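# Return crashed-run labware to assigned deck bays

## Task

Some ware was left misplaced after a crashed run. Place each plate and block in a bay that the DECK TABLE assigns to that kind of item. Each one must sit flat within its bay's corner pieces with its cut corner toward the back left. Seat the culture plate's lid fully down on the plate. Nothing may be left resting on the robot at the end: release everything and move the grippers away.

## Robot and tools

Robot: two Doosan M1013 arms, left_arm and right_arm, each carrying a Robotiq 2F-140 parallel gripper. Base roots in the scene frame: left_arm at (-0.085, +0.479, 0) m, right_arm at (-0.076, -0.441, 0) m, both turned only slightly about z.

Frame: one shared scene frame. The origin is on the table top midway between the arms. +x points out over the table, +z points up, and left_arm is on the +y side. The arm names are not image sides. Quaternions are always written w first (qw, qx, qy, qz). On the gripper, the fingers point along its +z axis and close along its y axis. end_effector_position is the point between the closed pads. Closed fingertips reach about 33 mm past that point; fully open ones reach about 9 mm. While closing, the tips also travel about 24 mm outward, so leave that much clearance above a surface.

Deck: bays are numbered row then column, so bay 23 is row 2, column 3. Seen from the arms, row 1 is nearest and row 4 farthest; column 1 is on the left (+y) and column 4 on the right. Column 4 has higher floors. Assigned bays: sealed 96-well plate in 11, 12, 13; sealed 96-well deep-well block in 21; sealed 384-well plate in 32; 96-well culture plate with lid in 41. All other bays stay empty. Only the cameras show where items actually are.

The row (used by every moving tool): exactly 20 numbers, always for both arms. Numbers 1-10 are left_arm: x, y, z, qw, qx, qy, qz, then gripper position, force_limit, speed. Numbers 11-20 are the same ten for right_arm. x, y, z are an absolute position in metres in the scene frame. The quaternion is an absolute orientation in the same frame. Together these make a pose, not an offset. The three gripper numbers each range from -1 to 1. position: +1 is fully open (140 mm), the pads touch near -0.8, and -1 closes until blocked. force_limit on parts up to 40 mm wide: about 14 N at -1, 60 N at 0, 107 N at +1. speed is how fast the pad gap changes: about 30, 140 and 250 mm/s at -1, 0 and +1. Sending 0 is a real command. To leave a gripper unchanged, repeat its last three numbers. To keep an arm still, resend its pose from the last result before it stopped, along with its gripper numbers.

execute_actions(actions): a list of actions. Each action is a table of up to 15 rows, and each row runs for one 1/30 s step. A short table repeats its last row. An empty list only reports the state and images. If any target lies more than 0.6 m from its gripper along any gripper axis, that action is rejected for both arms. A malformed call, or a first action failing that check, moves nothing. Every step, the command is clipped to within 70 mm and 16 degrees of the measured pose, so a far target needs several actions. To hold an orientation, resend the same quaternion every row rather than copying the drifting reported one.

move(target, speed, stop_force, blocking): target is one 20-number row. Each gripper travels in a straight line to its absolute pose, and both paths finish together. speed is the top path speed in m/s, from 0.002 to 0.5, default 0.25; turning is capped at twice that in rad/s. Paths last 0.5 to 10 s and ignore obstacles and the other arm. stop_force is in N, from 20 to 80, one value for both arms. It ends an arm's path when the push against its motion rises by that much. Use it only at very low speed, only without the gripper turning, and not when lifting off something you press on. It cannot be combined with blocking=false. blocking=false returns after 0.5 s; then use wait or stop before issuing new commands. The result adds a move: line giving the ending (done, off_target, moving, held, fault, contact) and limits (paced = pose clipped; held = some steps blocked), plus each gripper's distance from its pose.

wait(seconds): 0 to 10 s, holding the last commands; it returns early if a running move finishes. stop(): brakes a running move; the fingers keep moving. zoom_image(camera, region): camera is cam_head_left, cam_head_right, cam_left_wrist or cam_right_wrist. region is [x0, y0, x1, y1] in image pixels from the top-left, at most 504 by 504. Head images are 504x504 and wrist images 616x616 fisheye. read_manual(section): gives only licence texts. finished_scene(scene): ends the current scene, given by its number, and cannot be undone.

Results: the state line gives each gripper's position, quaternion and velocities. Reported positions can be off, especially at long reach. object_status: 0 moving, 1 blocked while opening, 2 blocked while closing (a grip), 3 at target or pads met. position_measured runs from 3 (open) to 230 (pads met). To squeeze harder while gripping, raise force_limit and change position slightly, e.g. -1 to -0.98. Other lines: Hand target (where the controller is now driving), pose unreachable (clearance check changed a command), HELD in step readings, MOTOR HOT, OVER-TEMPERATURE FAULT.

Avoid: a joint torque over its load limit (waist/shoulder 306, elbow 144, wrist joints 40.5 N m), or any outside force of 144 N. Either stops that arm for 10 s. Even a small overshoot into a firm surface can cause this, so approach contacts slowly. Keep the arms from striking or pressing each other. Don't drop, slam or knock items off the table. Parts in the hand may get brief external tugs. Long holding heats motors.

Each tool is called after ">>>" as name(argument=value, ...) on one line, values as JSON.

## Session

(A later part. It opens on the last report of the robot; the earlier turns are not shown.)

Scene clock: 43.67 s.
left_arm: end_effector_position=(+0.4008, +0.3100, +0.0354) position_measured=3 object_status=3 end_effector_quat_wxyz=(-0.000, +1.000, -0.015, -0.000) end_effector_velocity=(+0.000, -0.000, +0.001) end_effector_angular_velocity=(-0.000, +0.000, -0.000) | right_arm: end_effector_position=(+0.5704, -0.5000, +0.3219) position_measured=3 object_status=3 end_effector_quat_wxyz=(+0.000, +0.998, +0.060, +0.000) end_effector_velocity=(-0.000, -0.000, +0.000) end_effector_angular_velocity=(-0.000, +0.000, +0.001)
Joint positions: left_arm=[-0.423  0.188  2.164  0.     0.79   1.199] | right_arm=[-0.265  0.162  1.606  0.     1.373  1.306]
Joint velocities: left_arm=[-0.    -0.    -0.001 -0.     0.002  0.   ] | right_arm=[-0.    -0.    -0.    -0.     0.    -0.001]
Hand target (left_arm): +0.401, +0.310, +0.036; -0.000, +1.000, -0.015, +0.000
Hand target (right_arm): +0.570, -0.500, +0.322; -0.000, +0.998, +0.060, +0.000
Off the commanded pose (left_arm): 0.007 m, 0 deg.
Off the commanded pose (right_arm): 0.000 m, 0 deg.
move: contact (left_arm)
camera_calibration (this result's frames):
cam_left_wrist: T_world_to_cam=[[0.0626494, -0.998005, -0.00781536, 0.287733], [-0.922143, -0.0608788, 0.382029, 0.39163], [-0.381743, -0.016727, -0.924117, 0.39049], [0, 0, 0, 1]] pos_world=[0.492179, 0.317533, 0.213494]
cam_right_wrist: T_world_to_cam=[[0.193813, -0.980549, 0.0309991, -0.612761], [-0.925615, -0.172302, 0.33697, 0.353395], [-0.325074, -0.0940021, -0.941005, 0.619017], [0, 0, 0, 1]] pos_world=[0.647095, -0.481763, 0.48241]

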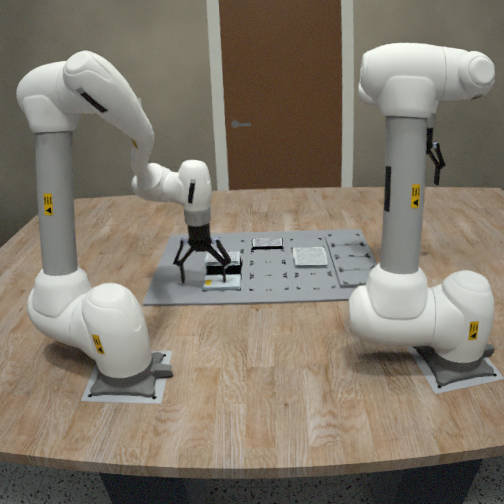

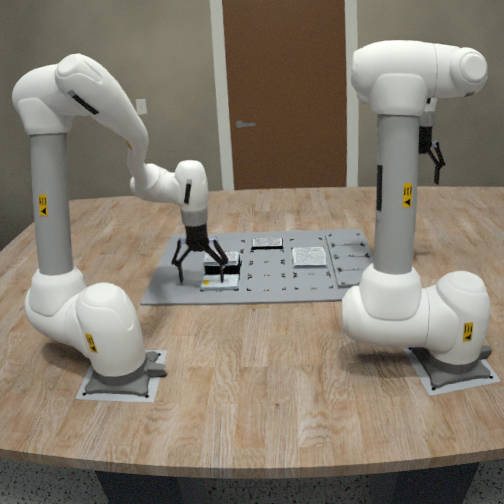

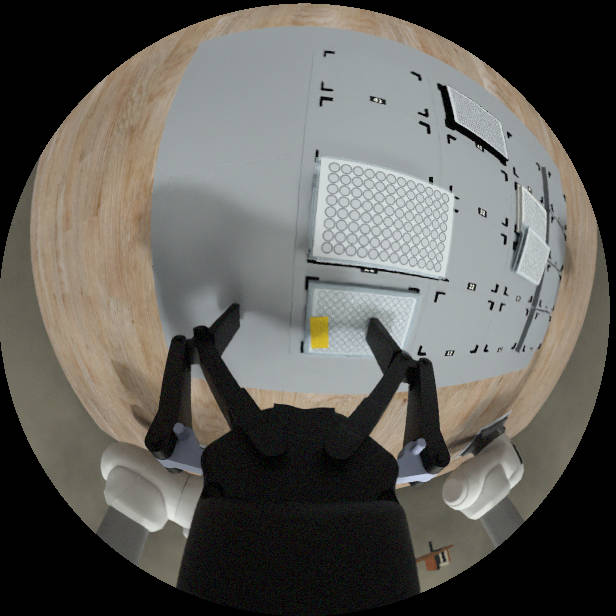

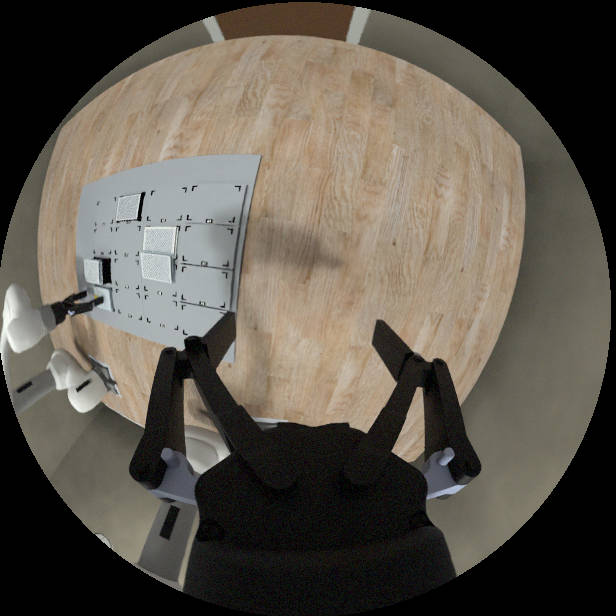

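Pressed down (whiter edges). Now the plate on the block.

>>> move(target=[0.4008,0.31,0.10,0,1,-0.015,0,1,-0.2,0,0.5704,-0.5,0.3219,0,0.998,0.06,0,1,0,0], speed=0.1)

>>> move(target=[0.509,0.247,0.09,0,1,-0.015,0,1,-0.2,0,0.5704,-0.5,0.3219,0,0.998,0.06,0,1,0,0], speed=0.15)

>>> zoom_image(camera="cam_left_wrist", region=[190,240,420,400])

>>> zoom_image(camera="cam_head_left", region=[180,250,280,300])

Scene clock: 44.97 s.
left_arm: end_effector_position=(+0.4008, +0.3100, +0.1001) position_measured=3 object_status=3 end_effector_quat_wxyz=(+0.000, +1.000, -0.015, +0.000) end_effector_velocity=(-0.000, -0.000, +0.000) end_effector_angular_velocity=(-0.001, +0.001, -0.000) | right_arm: end_effector_position=(+0.5704, -0.5000, +0.3219) position_measured=3 object_status=3 end_effector_quat_wxyz=(-0.000, +0.998, +0.060, +0.000) end_effector_velocity=(-0.000, +0.000, +0.000) end_effector_angular_velocity=(+0.001, +0.000, +0.001)
Joint positions: left_arm=[-0.423  0.107  2.109 -0.     0.925  1.199] | right_arm=[-0.265  0.162  1.606  0.     1.373  1.306]
Joint velocities: left_arm=[ 0.     0.    -0.    -0.002  0.     0.002] | right_arm=[ 0.    -0.     0.     0.     0.001 -0.001]
Hand target (left_arm): +0.401, +0.310, +0.100; +0.000, +1.000, -0.015, -0.000
Hand target (right_arm): +0.570, -0.500, +0.322; -0.000, +0.998, +0.060, +0.000
Off the commanded pose (left_arm): 0.000 m, 0 deg.
Off the commanded pose (right_arm): 0.000 m, 0 deg.
move: done
camera_calibration (this result's frames):
cam_left_wrist: T_world_to_cam=[[0.0626366, -0.998007, -0.00771615, 0.288161], [-0.92215, -0.0608293, 0.38202, 0.366923], [-0.381728, -0.016813, -0.924122, 0.450229], [0, 0, 0, 1]] pos_world=[0.492173, 0.317476, 0.278118]
cam_right_wrist: T_world_to_cam=[[0.193812, -0.980549, 0.0309989, -0.612761], [-0.925615, -0.172301, 0.33697, 0.353395], [-0.325074, -0.0940019, -0.941005, 0.619017], [0, 0, 0, 1]] pos_world=[0.647095, -0.481763, 0.482409]

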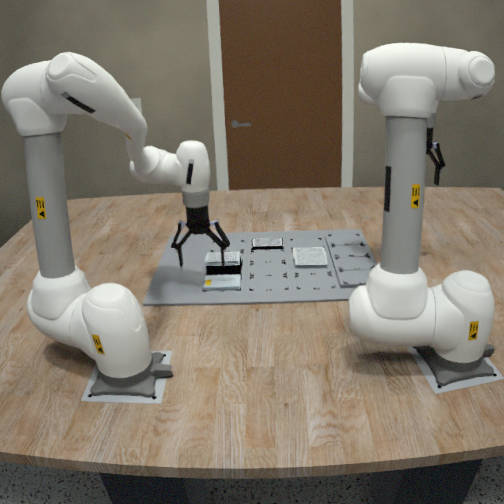

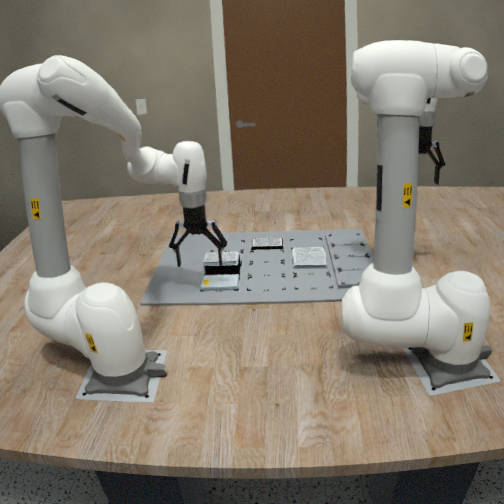

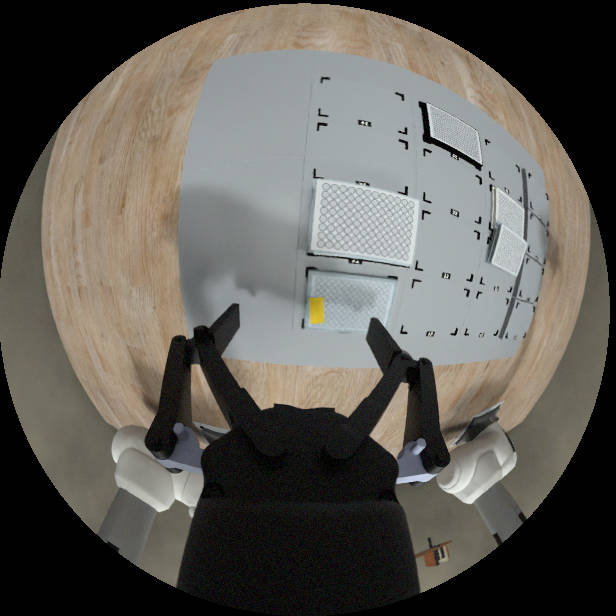

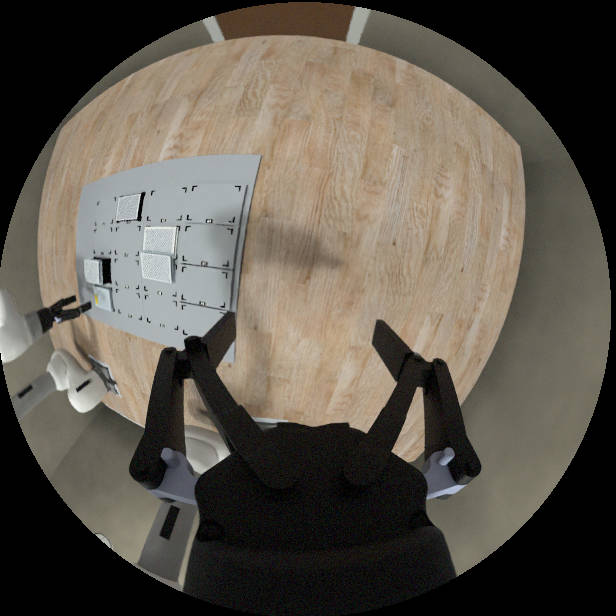

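Scene clock: 46.10 s.
left_arm: end_effector_position=(+0.5088, +0.2468, +0.0898) position_measured=3 object_status=3 end_effector_quat_wxyz=(+0.000, +1.000, -0.015, -0.000) end_effector_velocity=(+0.001, +0.001, -0.000) end_effector_angular_velocity=(+0.001, -0.001, +0.000) | right_arm: end_effector_position=(+0.5704, -0.5000, +0.3219) position_measured=3 object_status=3 end_effector_quat_wxyz=(-0.000, +0.998, +0.060, +0.000) end_effector_velocity=(-0.001, -0.000, -0.000) end_effector_angular_velocity=(+0.000, +0.002, -0.002)
Joint positions: left_arm=[-0.448  0.295  1.893 -0.     0.954  1.174] | right_arm=[-0.265  0.162  1.606  0.     1.373  1.306]
Joint velocities: left_arm=[ 0.001  0.    -0.001  0.002 -0.    -0.   ] | right_arm=[-0.     0.     0.     0.     0.002  0.001]
Hand target (left_arm): +0.509, +0.247, +0.090; +0.000, +1.000, -0.015, -0.000
Hand target (right_arm): +0.570, -0.500, +0.322; -0.000, +0.998, +0.060, -0.000
Off the commanded pose (left_arm): 0.000 m, 0 deg.
Off the commanded pose (right_arm): 0.000 m, 0 deg.
move: done
camera_calibration (this result's frames):
cam_left_wrist: T_world_to_cam=[[0.0626768, -0.998004, -0.00772681, 0.218283], [-0.92211, -0.0608689, 0.38211, 0.466599], [-0.381818, -0.0168245, -0.924084, 0.480973], [0, 0, 0, 1]] pos_world=[0.600218, 0.25434, 0.267854]
cam_right_wrist: T_world_to_cam=[[0.193812, -0.980549, 0.0309989, -0.612761], [-0.925615, -0.172302, 0.33697, 0.353395], [-0.325074, -0.094002, -0.941005, 0.619017], [0, 0, 0, 1]] pos_world=[0.647095, -0.481763, 0.48241]

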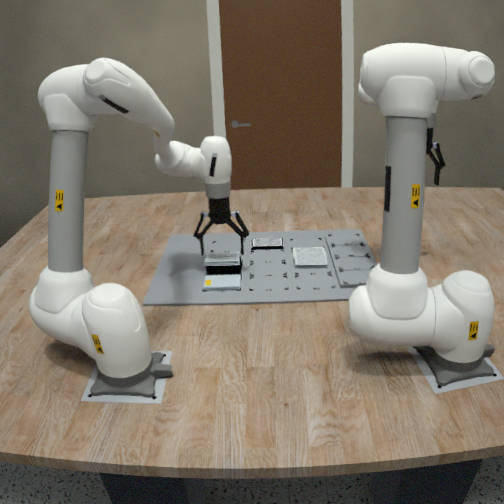

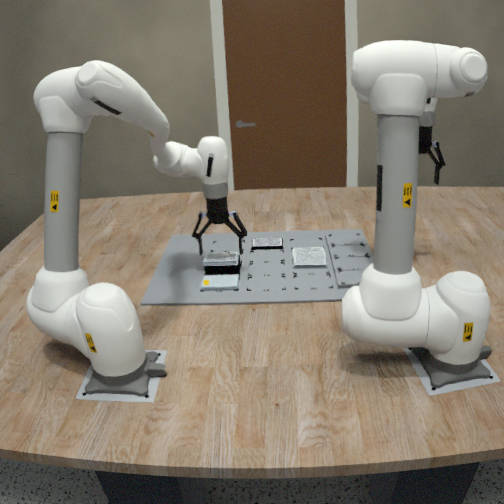

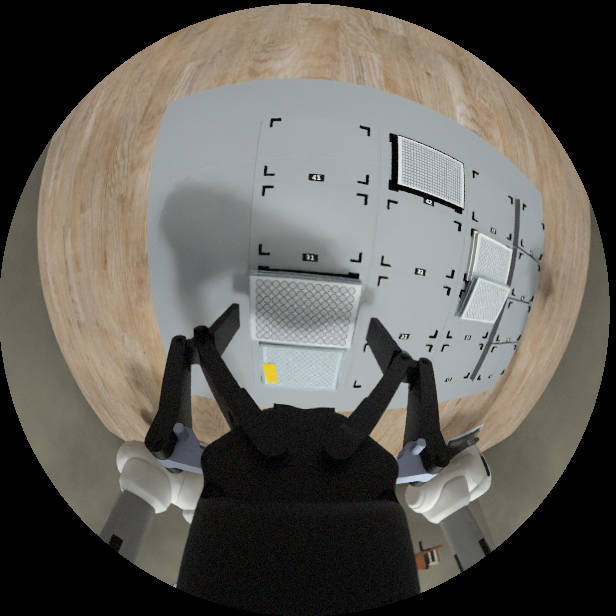

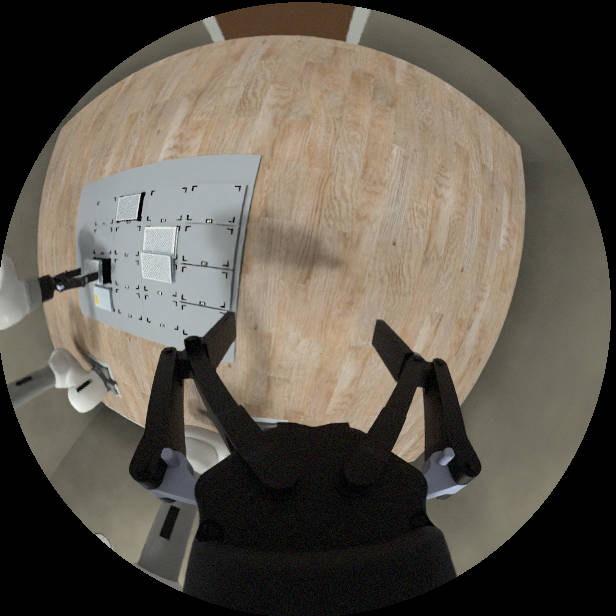

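Region (190, 240, 420, 400) of cam_left_wrist's 616x616 image, scaled by 2.191, with more detail than that image has; it fills the top 351 rows of this view, and the rest is white.

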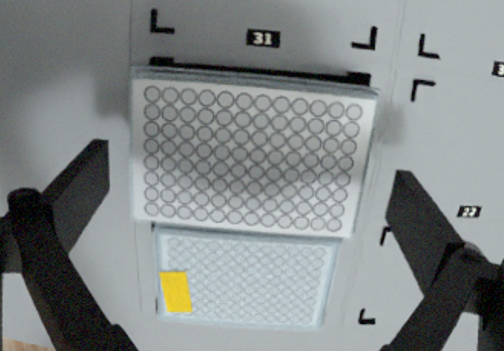

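Region (180, 250, 280, 300) of cam_head_left's 504x504 image, scaled by 5.040, with more detail than that image has.

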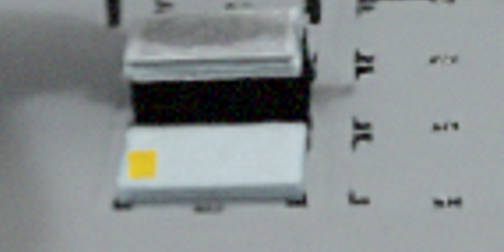

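>>> move(target=[0.508,0.245,0.067,0,1,-0.015,0,1,-0.2,0,0.5704,-0.5,0.3219,0,0.998,0.06,0,1,0,0], speed=0.02, stop_force=20)

>>> move(target=[0.508,0.245,0.067,0,1,-0.015,0,0.7,-0.2,-1,0.5704,-0.5,0.3219,0,0.998,0.06,0,1,0,0])

>>> move(target=[0.508,0.245,0.09,0,1,-0.015,0,0.7,-0.2,-1,0.5704,-0.5,0.3219,0,0.998,0.06,0,1,0,0], speed=0.04)

>>> zoom_image(camera="cam_left_wrist", region=[190,240,420,400])

Scene clock: 48.07 s.
left_arm: end_effector_position=(+0.5080, +0.2450, +0.0670) position_measured=3 object_status=3 end_effector_quat_wxyz=(-0.000, +1.000, -0.015, -0.000) end_effector_velocity=(+0.000, -0.000, +0.000) end_effector_angular_velocity=(-0.001, -0.000, +0.001) | right_arm: end_effector_position=(+0.5704, -0.5000, +0.3219) position_measured=3 object_status=3 end_effector_quat_wxyz=(+0.000, +0.998, +0.060, +0.000) end_effector_velocity=(-0.000, -0.001, -0.000) end_effector_angular_velocity=(+0.000, +0.000, -0.001)
Joint positions: left_arm=[-0.451  0.318  1.911  0.     0.913  1.17 ] | right_arm=[-0.265  0.162  1.606  0.     1.373  1.306]
Joint velocities: left_arm=[-0.    -0.    -0.001 -0.     0.    -0.001] | right_arm=[-0.001  0.     0.     0.     0.     0.   ]
Hand target (left_arm): +0.508, +0.245, +0.067; -0.000, +1.000, -0.015, +0.000
Hand target (right_arm): +0.570, -0.500, +0.322; -0.000, +0.998, +0.060, +0.000
Off the commanded pose (left_arm): 0.000 m, 0 deg.
Off the commanded pose (right_arm): 0.000 m, 0 deg.
move: done
camera_calibration (this result's frames):
cam_left_wrist: T_world_to_cam=[[0.0627094, -0.998001, -0.00783492, 0.216345], [-0.922135, -0.0609416, 0.382038, 0.474445], [-0.381751, -0.0167325, -0.924114, 0.459454], [0, 0, 0, 1]] pos_world=[0.599333, 0.252514, 0.245027]
cam_right_wrist: T_world_to_cam=[[0.193812, -0.980549, 0.030999, -0.612761], [-0.925615, -0.172301, 0.33697, 0.353395], [-0.325074, -0.0940021, -0.941005, 0.619017], [0, 0, 0, 1]] pos_world=[0.647095, -0.481763, 0.482409]

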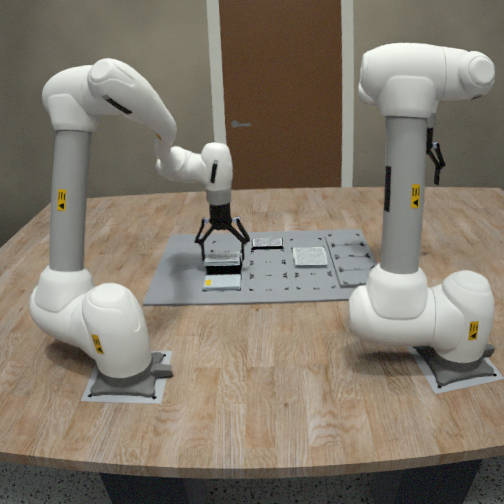

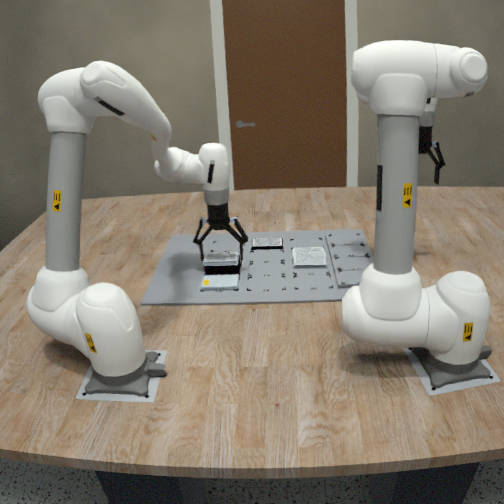

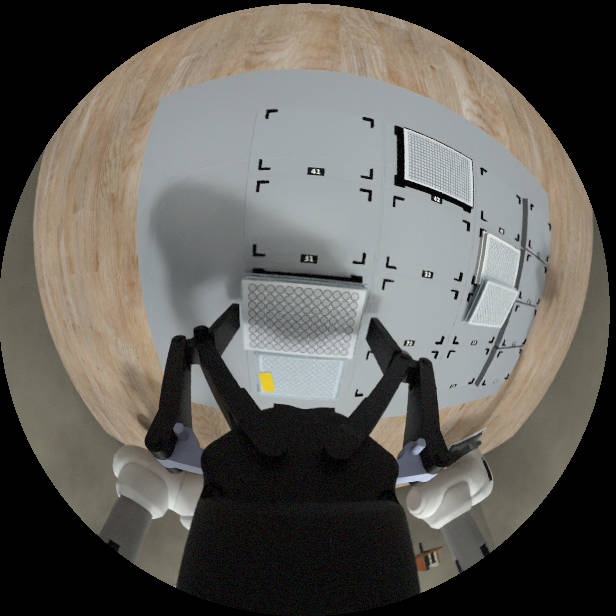

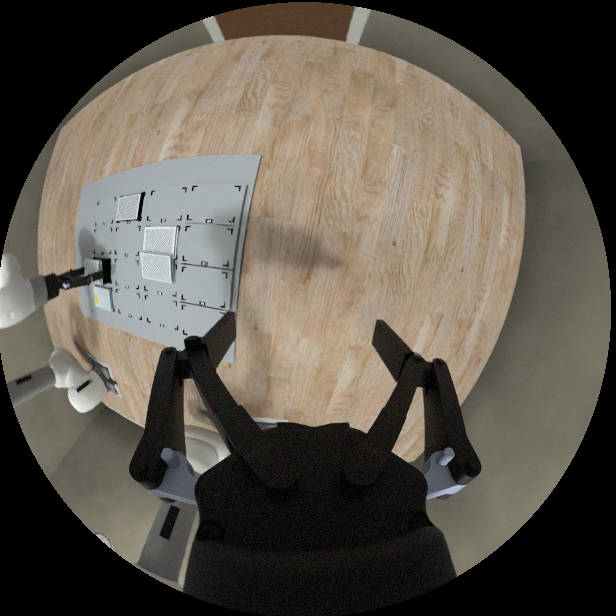

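Scene clock: 48.90 s.
left_arm: end_effector_position=(+0.5081, +0.2450, +0.0671) position_measured=33 object_status=0 end_effector_quat_wxyz=(+0.000, +1.000, -0.015, +0.000) end_effector_velocity=(-0.000, +0.000, -0.000) end_effector_angular_velocity=(-0.000, +0.000, -0.001) | right_arm: end_effector_position=(+0.5704, -0.5000, +0.3219) position_measured=3 object_status=3 end_effector_quat_wxyz=(+0.000, +0.998, +0.060, +0.000) end_effector_velocity=(+0.000, +0.000, -0.000) end_effector_angular_velocity=(+0.000, -0.000, +0.000)
Joint positions: left_arm=[-0.451  0.318  1.911  0.     0.913  1.17 ] | right_arm=[-0.265  0.162  1.606  0.     1.373  1.306]
Joint velocities: left_arm=[ 0.    -0.     0.    -0.001 -0.     0.001] | right_arm=[ 0.001 -0.     0.     0.    -0.     0.001]
Hand target (left_arm): +0.508, +0.245, +0.067; -0.000, +1.000, -0.015, -0.000
Hand target (right_arm): +0.570, -0.500, +0.322; -0.000, +0.998, +0.060, -0.000
Off the commanded pose (left_arm): 0.000 m, 0 deg.
Off the commanded pose (right_arm): 0.000 m, 0 deg.
move: done
camera_calibration (this result's frames):
cam_left_wrist: T_world_to_cam=[[0.0627113, -0.998002, -0.00773236, 0.216277], [-0.92221, -0.0609074, 0.381862, 0.474554], [-0.38157, -0.0168162, -0.924187, 0.459523], [0, 0, 0, 1]] pos_world=[0.599416, 0.252476, 0.245144]
cam_right_wrist: T_world_to_cam=[[0.193813, -0.980549, 0.0309991, -0.612761], [-0.925615, -0.172302, 0.33697, 0.353395], [-0.325074, -0.0940022, -0.941005, 0.619017], [0, 0, 0, 1]] pos_world=[0.647095, -0.481763, 0.48241]

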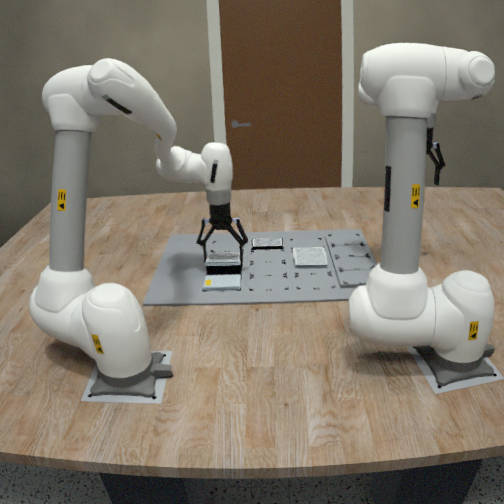

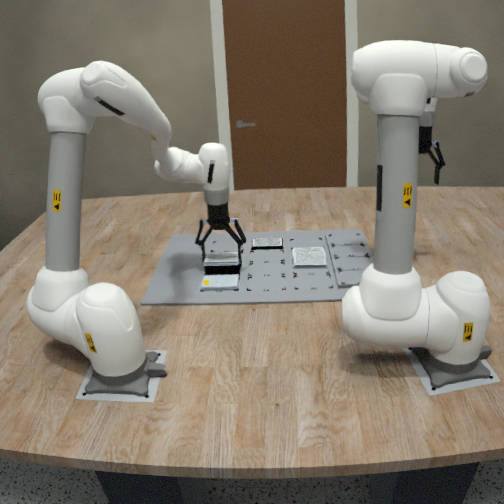

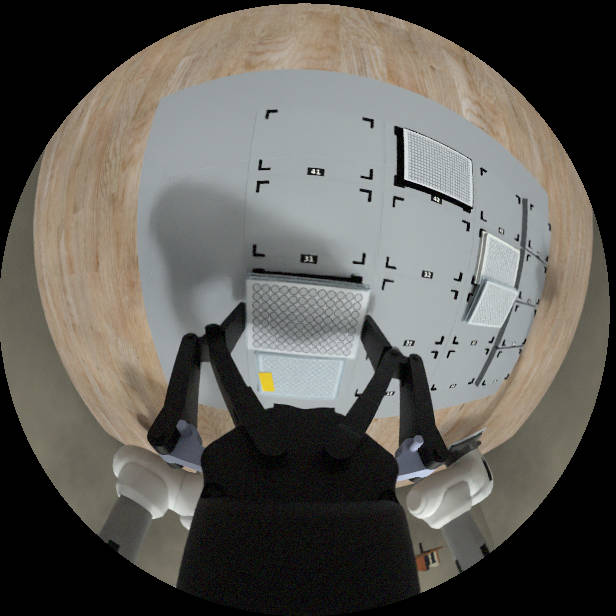

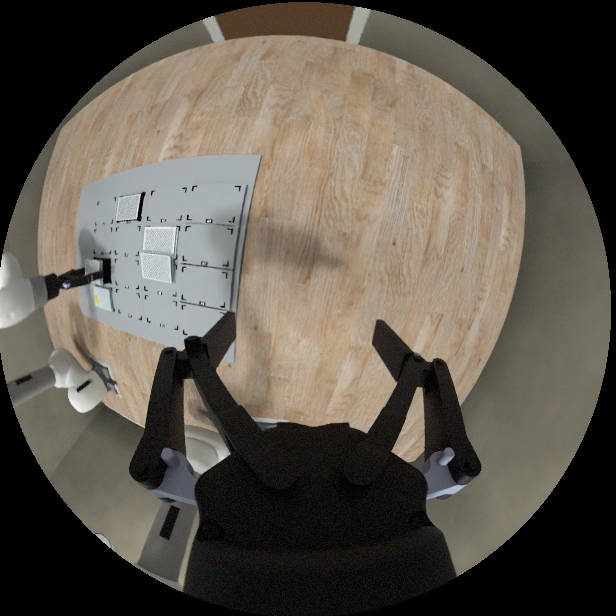

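Scene clock: 49.73 s.
left_arm: end_effector_position=(+0.5080, +0.2450, +0.0900) position_measured=34 object_status=2 end_effector_quat_wxyz=(-0.000, +1.000, -0.015, +0.000) end_effector_velocity=(-0.001, -0.000, -0.000) end_effector_angular_velocity=(-0.001, +0.001, +0.002) | right_arm: end_effector_position=(+0.5704, -0.5000, +0.3219) position_measured=3 object_status=3 end_effector_quat_wxyz=(-0.000, +0.998, +0.060, +0.000) end_effector_velocity=(+0.000, +0.000, +0.000) end_effector_angular_velocity=(-0.000, -0.001, +0.001)
Joint positions: left_arm=[-0.451  0.295  1.893  0.     0.954  1.17 ] | right_arm=[-0.265  0.162  1.606  0.     1.373  1.306]
Joint velocities: left_arm=[ 0.    -0.     0.001 -0.002 -0.    -0.001] | right_arm=[ 0.001 -0.    -0.    -0.    -0.001 -0.   ]
Hand target (left_arm): +0.508, +0.245, +0.090; +0.000, +1.000, -0.015, -0.000
Hand target (right_arm): +0.570, -0.500, +0.322; -0.000, +0.998, +0.060, +0.000
Off the commanded pose (left_arm): 0.000 m, 0 deg.
Off the commanded pose (right_arm): 0.000 m, 0 deg.
move: done
camera_calibration (this result's frames):
cam_left_wrist: T_world_to_cam=[[0.0627116, -0.998001, -0.00779972, 0.216494], [-0.922162, -0.0609313, 0.381976, 0.465698], [-0.381688, -0.0167617, -0.924139, 0.480764], [0, 0, 0, 1]] pos_world=[0.599374, 0.252495, 0.268096]
cam_right_wrist: T_world_to_cam=[[0.193812, -0.980549, 0.030999, -0.612761], [-0.925615, -0.172301, 0.33697, 0.353395], [-0.325074, -0.094002, -0.941005, 0.619017], [0, 0, 0, 1]] pos_world=[0.647095, -0.481763, 0.48241]

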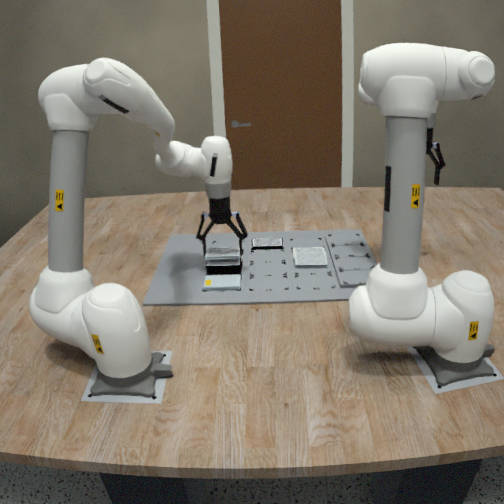

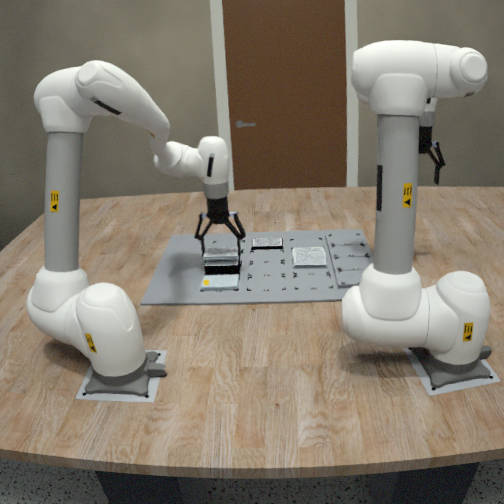

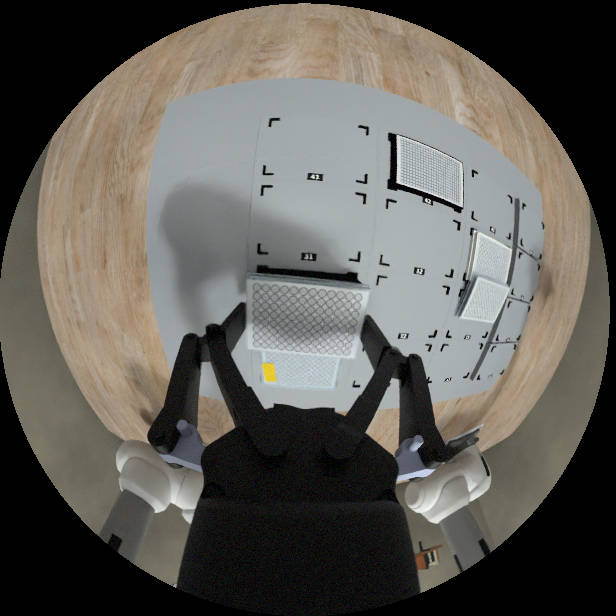

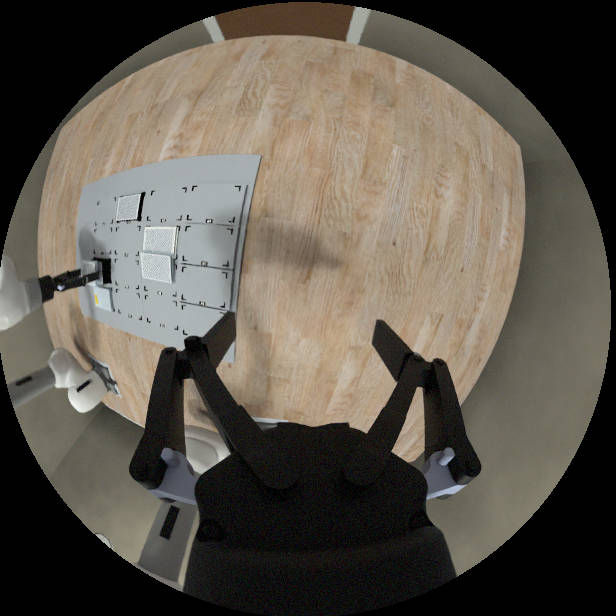

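Region (190, 240, 420, 400) of cam_left_wrist's 616x616 image, scaled by 2.191, with more detail than that image has; it fills the top 351 rows of this view, and the rest is white.

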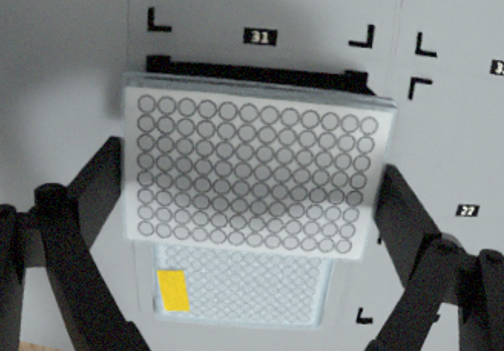

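>>> move(target=[0.72,-0.087,0.09,0,1,-0.015,0,0.7,-0.2,-1,0.5704,-0.5,0.3219,0,0.998,0.06,0,1,0,0], speed=0.15)

>>> move(target=[0.72,-0.087,0.04,0,1,-0.015,0,0.7,-0.2,-1,0.5704,-0.5,0.3219,0,0.998,0.06,0,1,0,0], speed=0.04)

Scene clock: 53.40 s.
left_arm: end_effector_position=(+0.7193, -0.0873, +0.0896) position_measured=34 object_status=2 end_effector_quat_wxyz=(-0.000, +1.000, -0.015, -0.000) end_effector_velocity=(+0.000, -0.001, +0.000) end_effector_angular_velocity=(-0.001, -0.001, +0.001) | right_arm: end_effector_position=(+0.5704, -0.5000, +0.3219) position_measured=3 object_status=3 end_effector_quat_wxyz=(+0.000, +0.998, +0.060, +0.000) end_effector_velocity=(+0.000, +0.000, -0.000) end_effector_angular_velocity=(+0.000, +0.000, +0.000)
Joint positions: left_arm=[-0.669  0.805  1.055 -0.     1.281  0.952] | right_arm=[-0.265  0.162  1.606  0.     1.373  1.306]
Joint velocities: left_arm=[-0.     0.    -0.001 -0.001 -0.001 -0.001] | right_arm=[ 0.  0. -0.  0. -0. -0.]
Hand target (left_arm): +0.719, -0.087, +0.090; -0.000, +1.000, -0.015, -0.000
Hand target (right_arm): +0.570, -0.500, +0.322; -0.000, +0.998, +0.060, -0.000
Off the commanded pose (left_arm): 0.001 m, 0 deg.
Off the commanded pose (right_arm): 0.000 m, 0 deg.
move: done
camera_calibration (this result's frames):
cam_left_wrist: T_world_to_cam=[[0.0623135, -0.998026, -0.00780801, -0.128152], [-0.922106, -0.0605632, 0.382168, 0.640436], [-0.381887, -0.0166144, -0.92406, 0.555567], [0, 0, 0, 1]] pos_world=[0.810699, -0.0798815, 0.267622]
cam_right_wrist: T_world_to_cam=[[0.193813, -0.980549, 0.0309991, -0.612761], [-0.925615, -0.172302, 0.33697, 0.353395], [-0.325074, -0.0940022, -0.941005, 0.619017], [0, 0, 0, 1]] pos_world=[0.647095, -0.481763, 0.48241]

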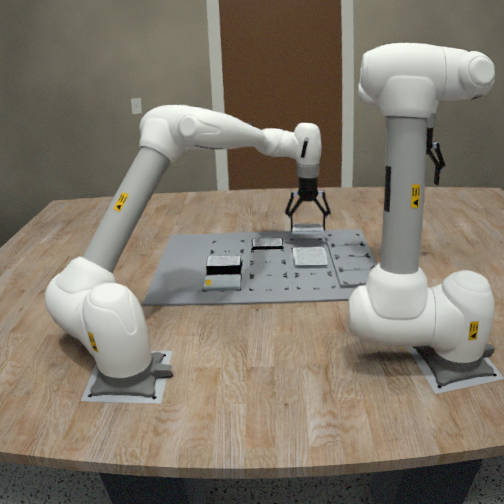

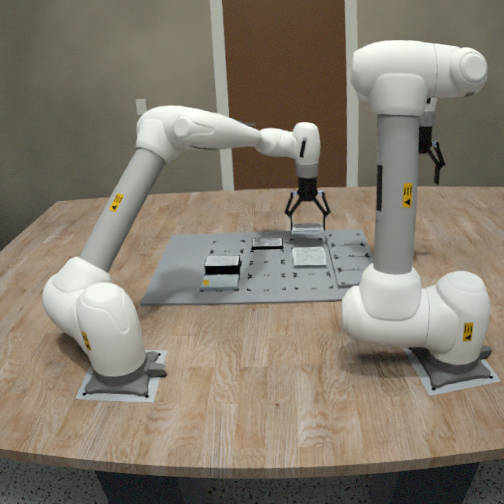

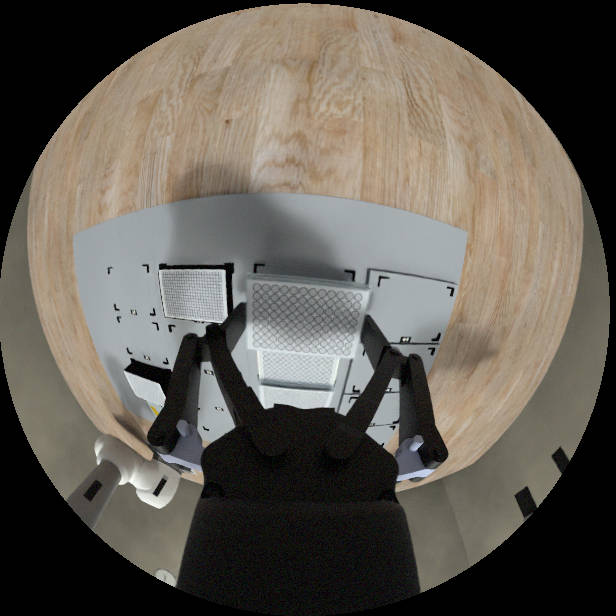

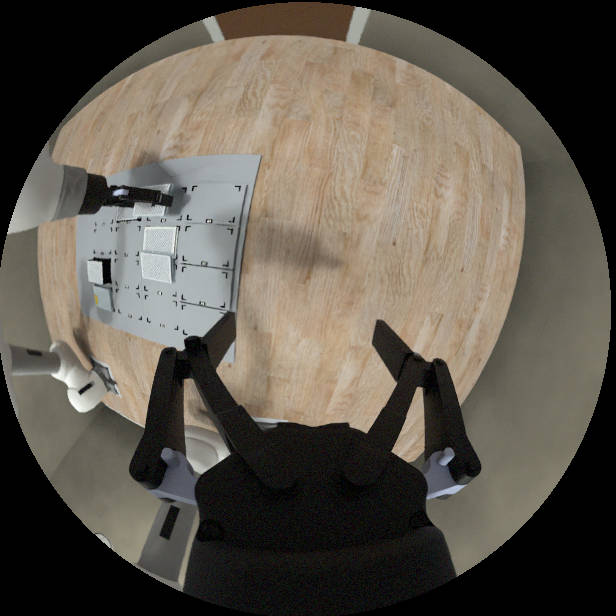

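Scene clock: 54.90 s.
left_arm: end_effector_position=(+0.7200, -0.0869, +0.0399) position_measured=34 object_status=2 end_effector_quat_wxyz=(-0.000, +1.000, -0.015, -0.000) end_effector_velocity=(+0.000, +0.001, -0.000) end_effector_angular_velocity=(+0.001, -0.000, -0.000) | right_arm: end_effector_position=(+0.5704, -0.5000, +0.3219) position_measured=3 object_status=3 end_effector_quat_wxyz=(-0.000, +0.998, +0.060, +0.000) end_effector_velocity=(-0.000, +0.000, +0.000) end_effector_angular_velocity=(+0.000, +0.000, +0.000)
Joint positions: left_arm=[-0.669  0.835  1.094  0.     1.212  0.953] | right_arm=[-0.265  0.162  1.606  0.     1.373  1.306]
Joint velocities: left_arm=[0.001 0.    0.    0.001 0.    0.001] | right_arm=[-0. -0. -0.  0.  0. -0.]
Hand target (left_arm): +0.720, -0.087, +0.040; -0.000, +1.000, -0.015, +0.000
Hand target (right_arm): +0.570, -0.500, +0.322; -0.000, +0.998, +0.060, +0.000
Off the commanded pose (left_arm): 0.000 m, 0 deg.
Off the commanded pose (right_arm): 0.000 m, 0 deg.
move: done
camera_calibration (this result's frames):
cam_left_wrist: T_world_to_cam=[[0.0627577, -0.997998, -0.00789965, -0.12849], [-0.922114, -0.0610102, 0.382078, 0.660011], [-0.381795, -0.0166939, -0.924096, 0.509833], [0, 0, 0, 1]] pos_world=[0.811321, -0.0794541, 0.217944]
cam_right_wrist: T_world_to_cam=[[0.193812, -0.980549, 0.030999, -0.612761], [-0.925615, -0.172302, 0.33697, 0.353395], [-0.325074, -0.0940021, -0.941005, 0.619017], [0, 0, 0, 1]] pos_world=[0.647095, -0.481762, 0.48241]

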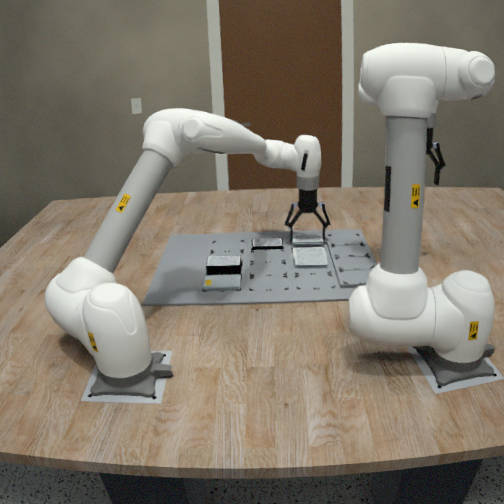

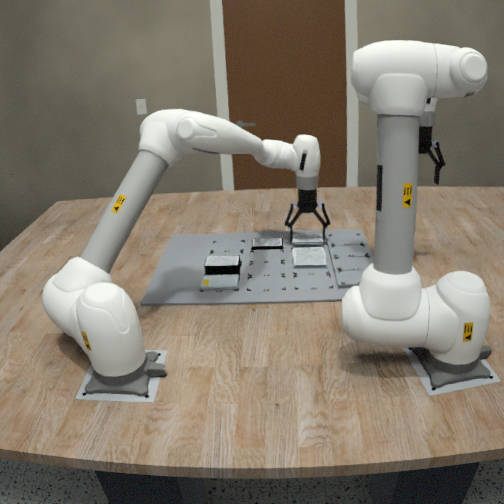

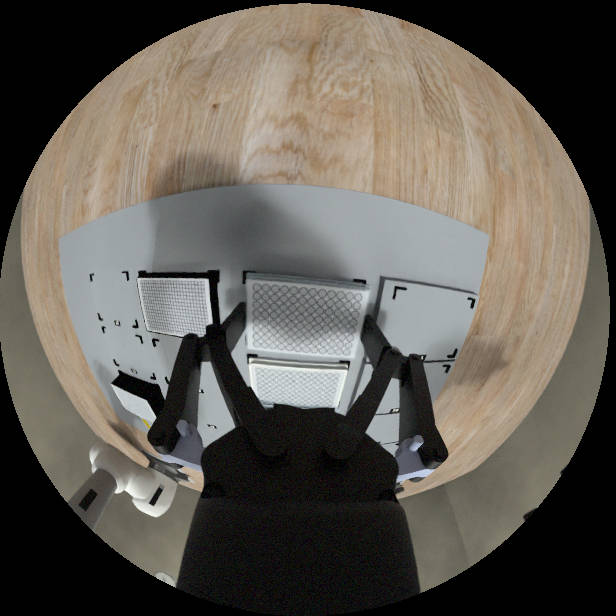

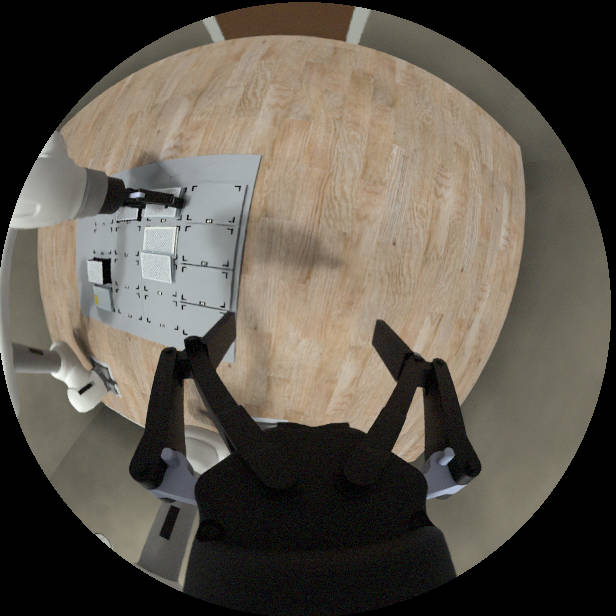

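>>> move(target=[0.72,-0.087,0.033,0,1,-0.015,0,0.7,-0.2,-1,0.5704,-0.5,0.3219,0,0.998,0.06,0,1,0,0], speed=0.02)

>>> zoom_image(camera="cam_left_wrist", region=[220,250,400,380])

Scene clock: 55.93 s.
left_arm: end_effector_position=(+0.7200, -0.0870, +0.0330) position_measured=34 object_status=2 end_effector_quat_wxyz=(-0.000, +1.000, -0.015, -0.000) end_effector_velocity=(-0.001, +0.001, -0.002) end_effector_angular_velocity=(-0.000, +0.004, +0.001) | right_arm: end_effector_position=(+0.5704, -0.5000, +0.3219) position_measured=3 object_status=3 end_effector_quat_wxyz=(-0.000, +0.998, +0.060, +0.000) end_effector_velocity=(+0.000, +0.000, +0.000) end_effector_angular_velocity=(-0.000, -0.001, +0.001)
Joint positions: left_arm=[-0.669  0.84   1.099  0.     1.203  0.953] | right_arm=[-0.265  0.162  1.606  0.     1.373  1.306]
Joint velocities: left_arm=[ 0.001  0.001  0.002 -0.003  0.     0.   ] | right_arm=[ 0.    -0.     0.     0.    -0.001 -0.001]
Hand target (left_arm): +0.720, -0.087, +0.033; -0.000, +1.000, -0.015, +0.000
Hand target (right_arm): +0.570, -0.500, +0.322; -0.000, +0.998, +0.060, -0.000
Off the commanded pose (left_arm): 0.000 m, 0 deg.
Off the commanded pose (right_arm): 0.000 m, 0 deg.
move: done
camera_calibration (this result's frames):
cam_left_wrist: T_world_to_cam=[[0.0626848, -0.998003, -0.00784007, -0.128531], [-0.922146, -0.0609213, 0.382014, 0.662724], [-0.381729, -0.0167168, -0.924123, 0.503413], [0, 0, 0, 1]] pos_world=[0.811353, -0.0794847, 0.211038]
cam_right_wrist: T_world_to_cam=[[0.193812, -0.980549, 0.030999, -0.612761], [-0.925615, -0.172301, 0.33697, 0.353395], [-0.325074, -0.094002, -0.941005, 0.619017], [0, 0, 0, 1]] pos_world=[0.647095, -0.481763, 0.48241]

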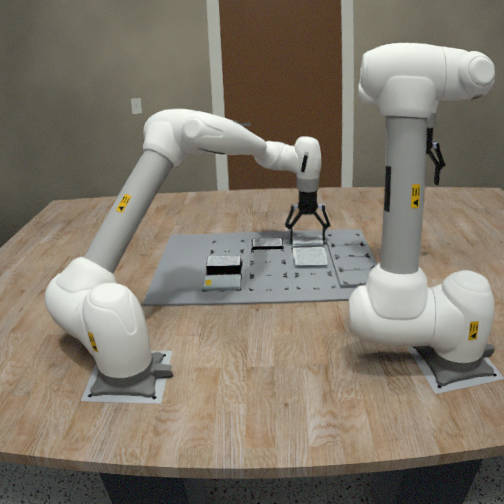

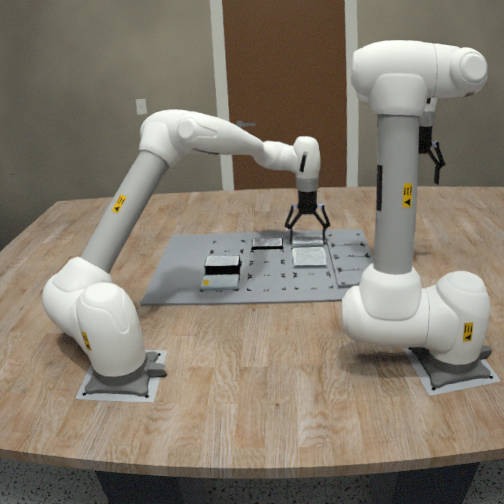

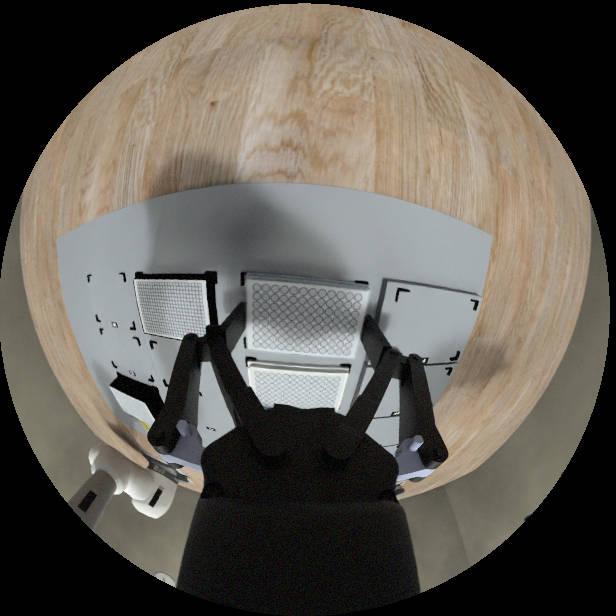

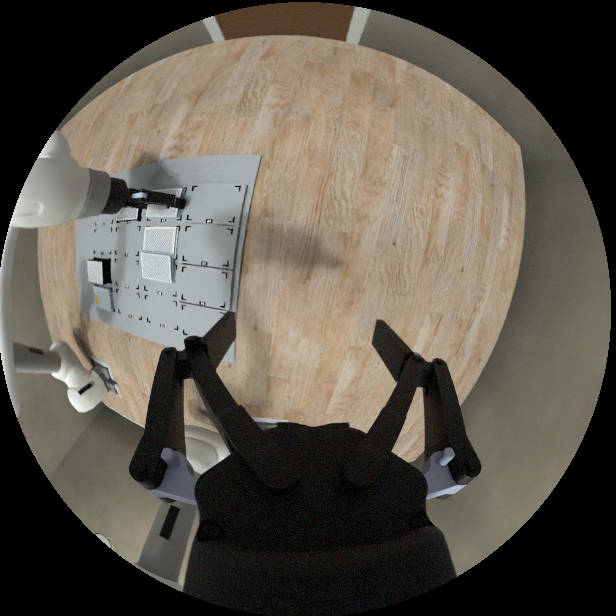

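Region (220, 250, 400, 380) of cam_left_wrist's 616x616 image, scaled by 2.800, with more detail than that image has.

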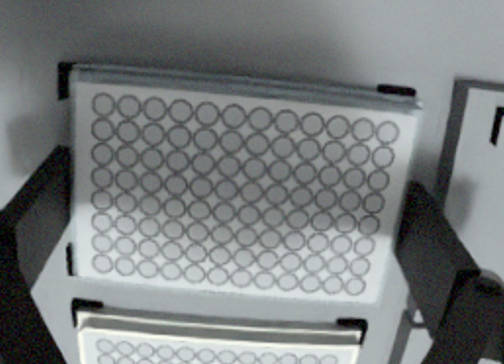

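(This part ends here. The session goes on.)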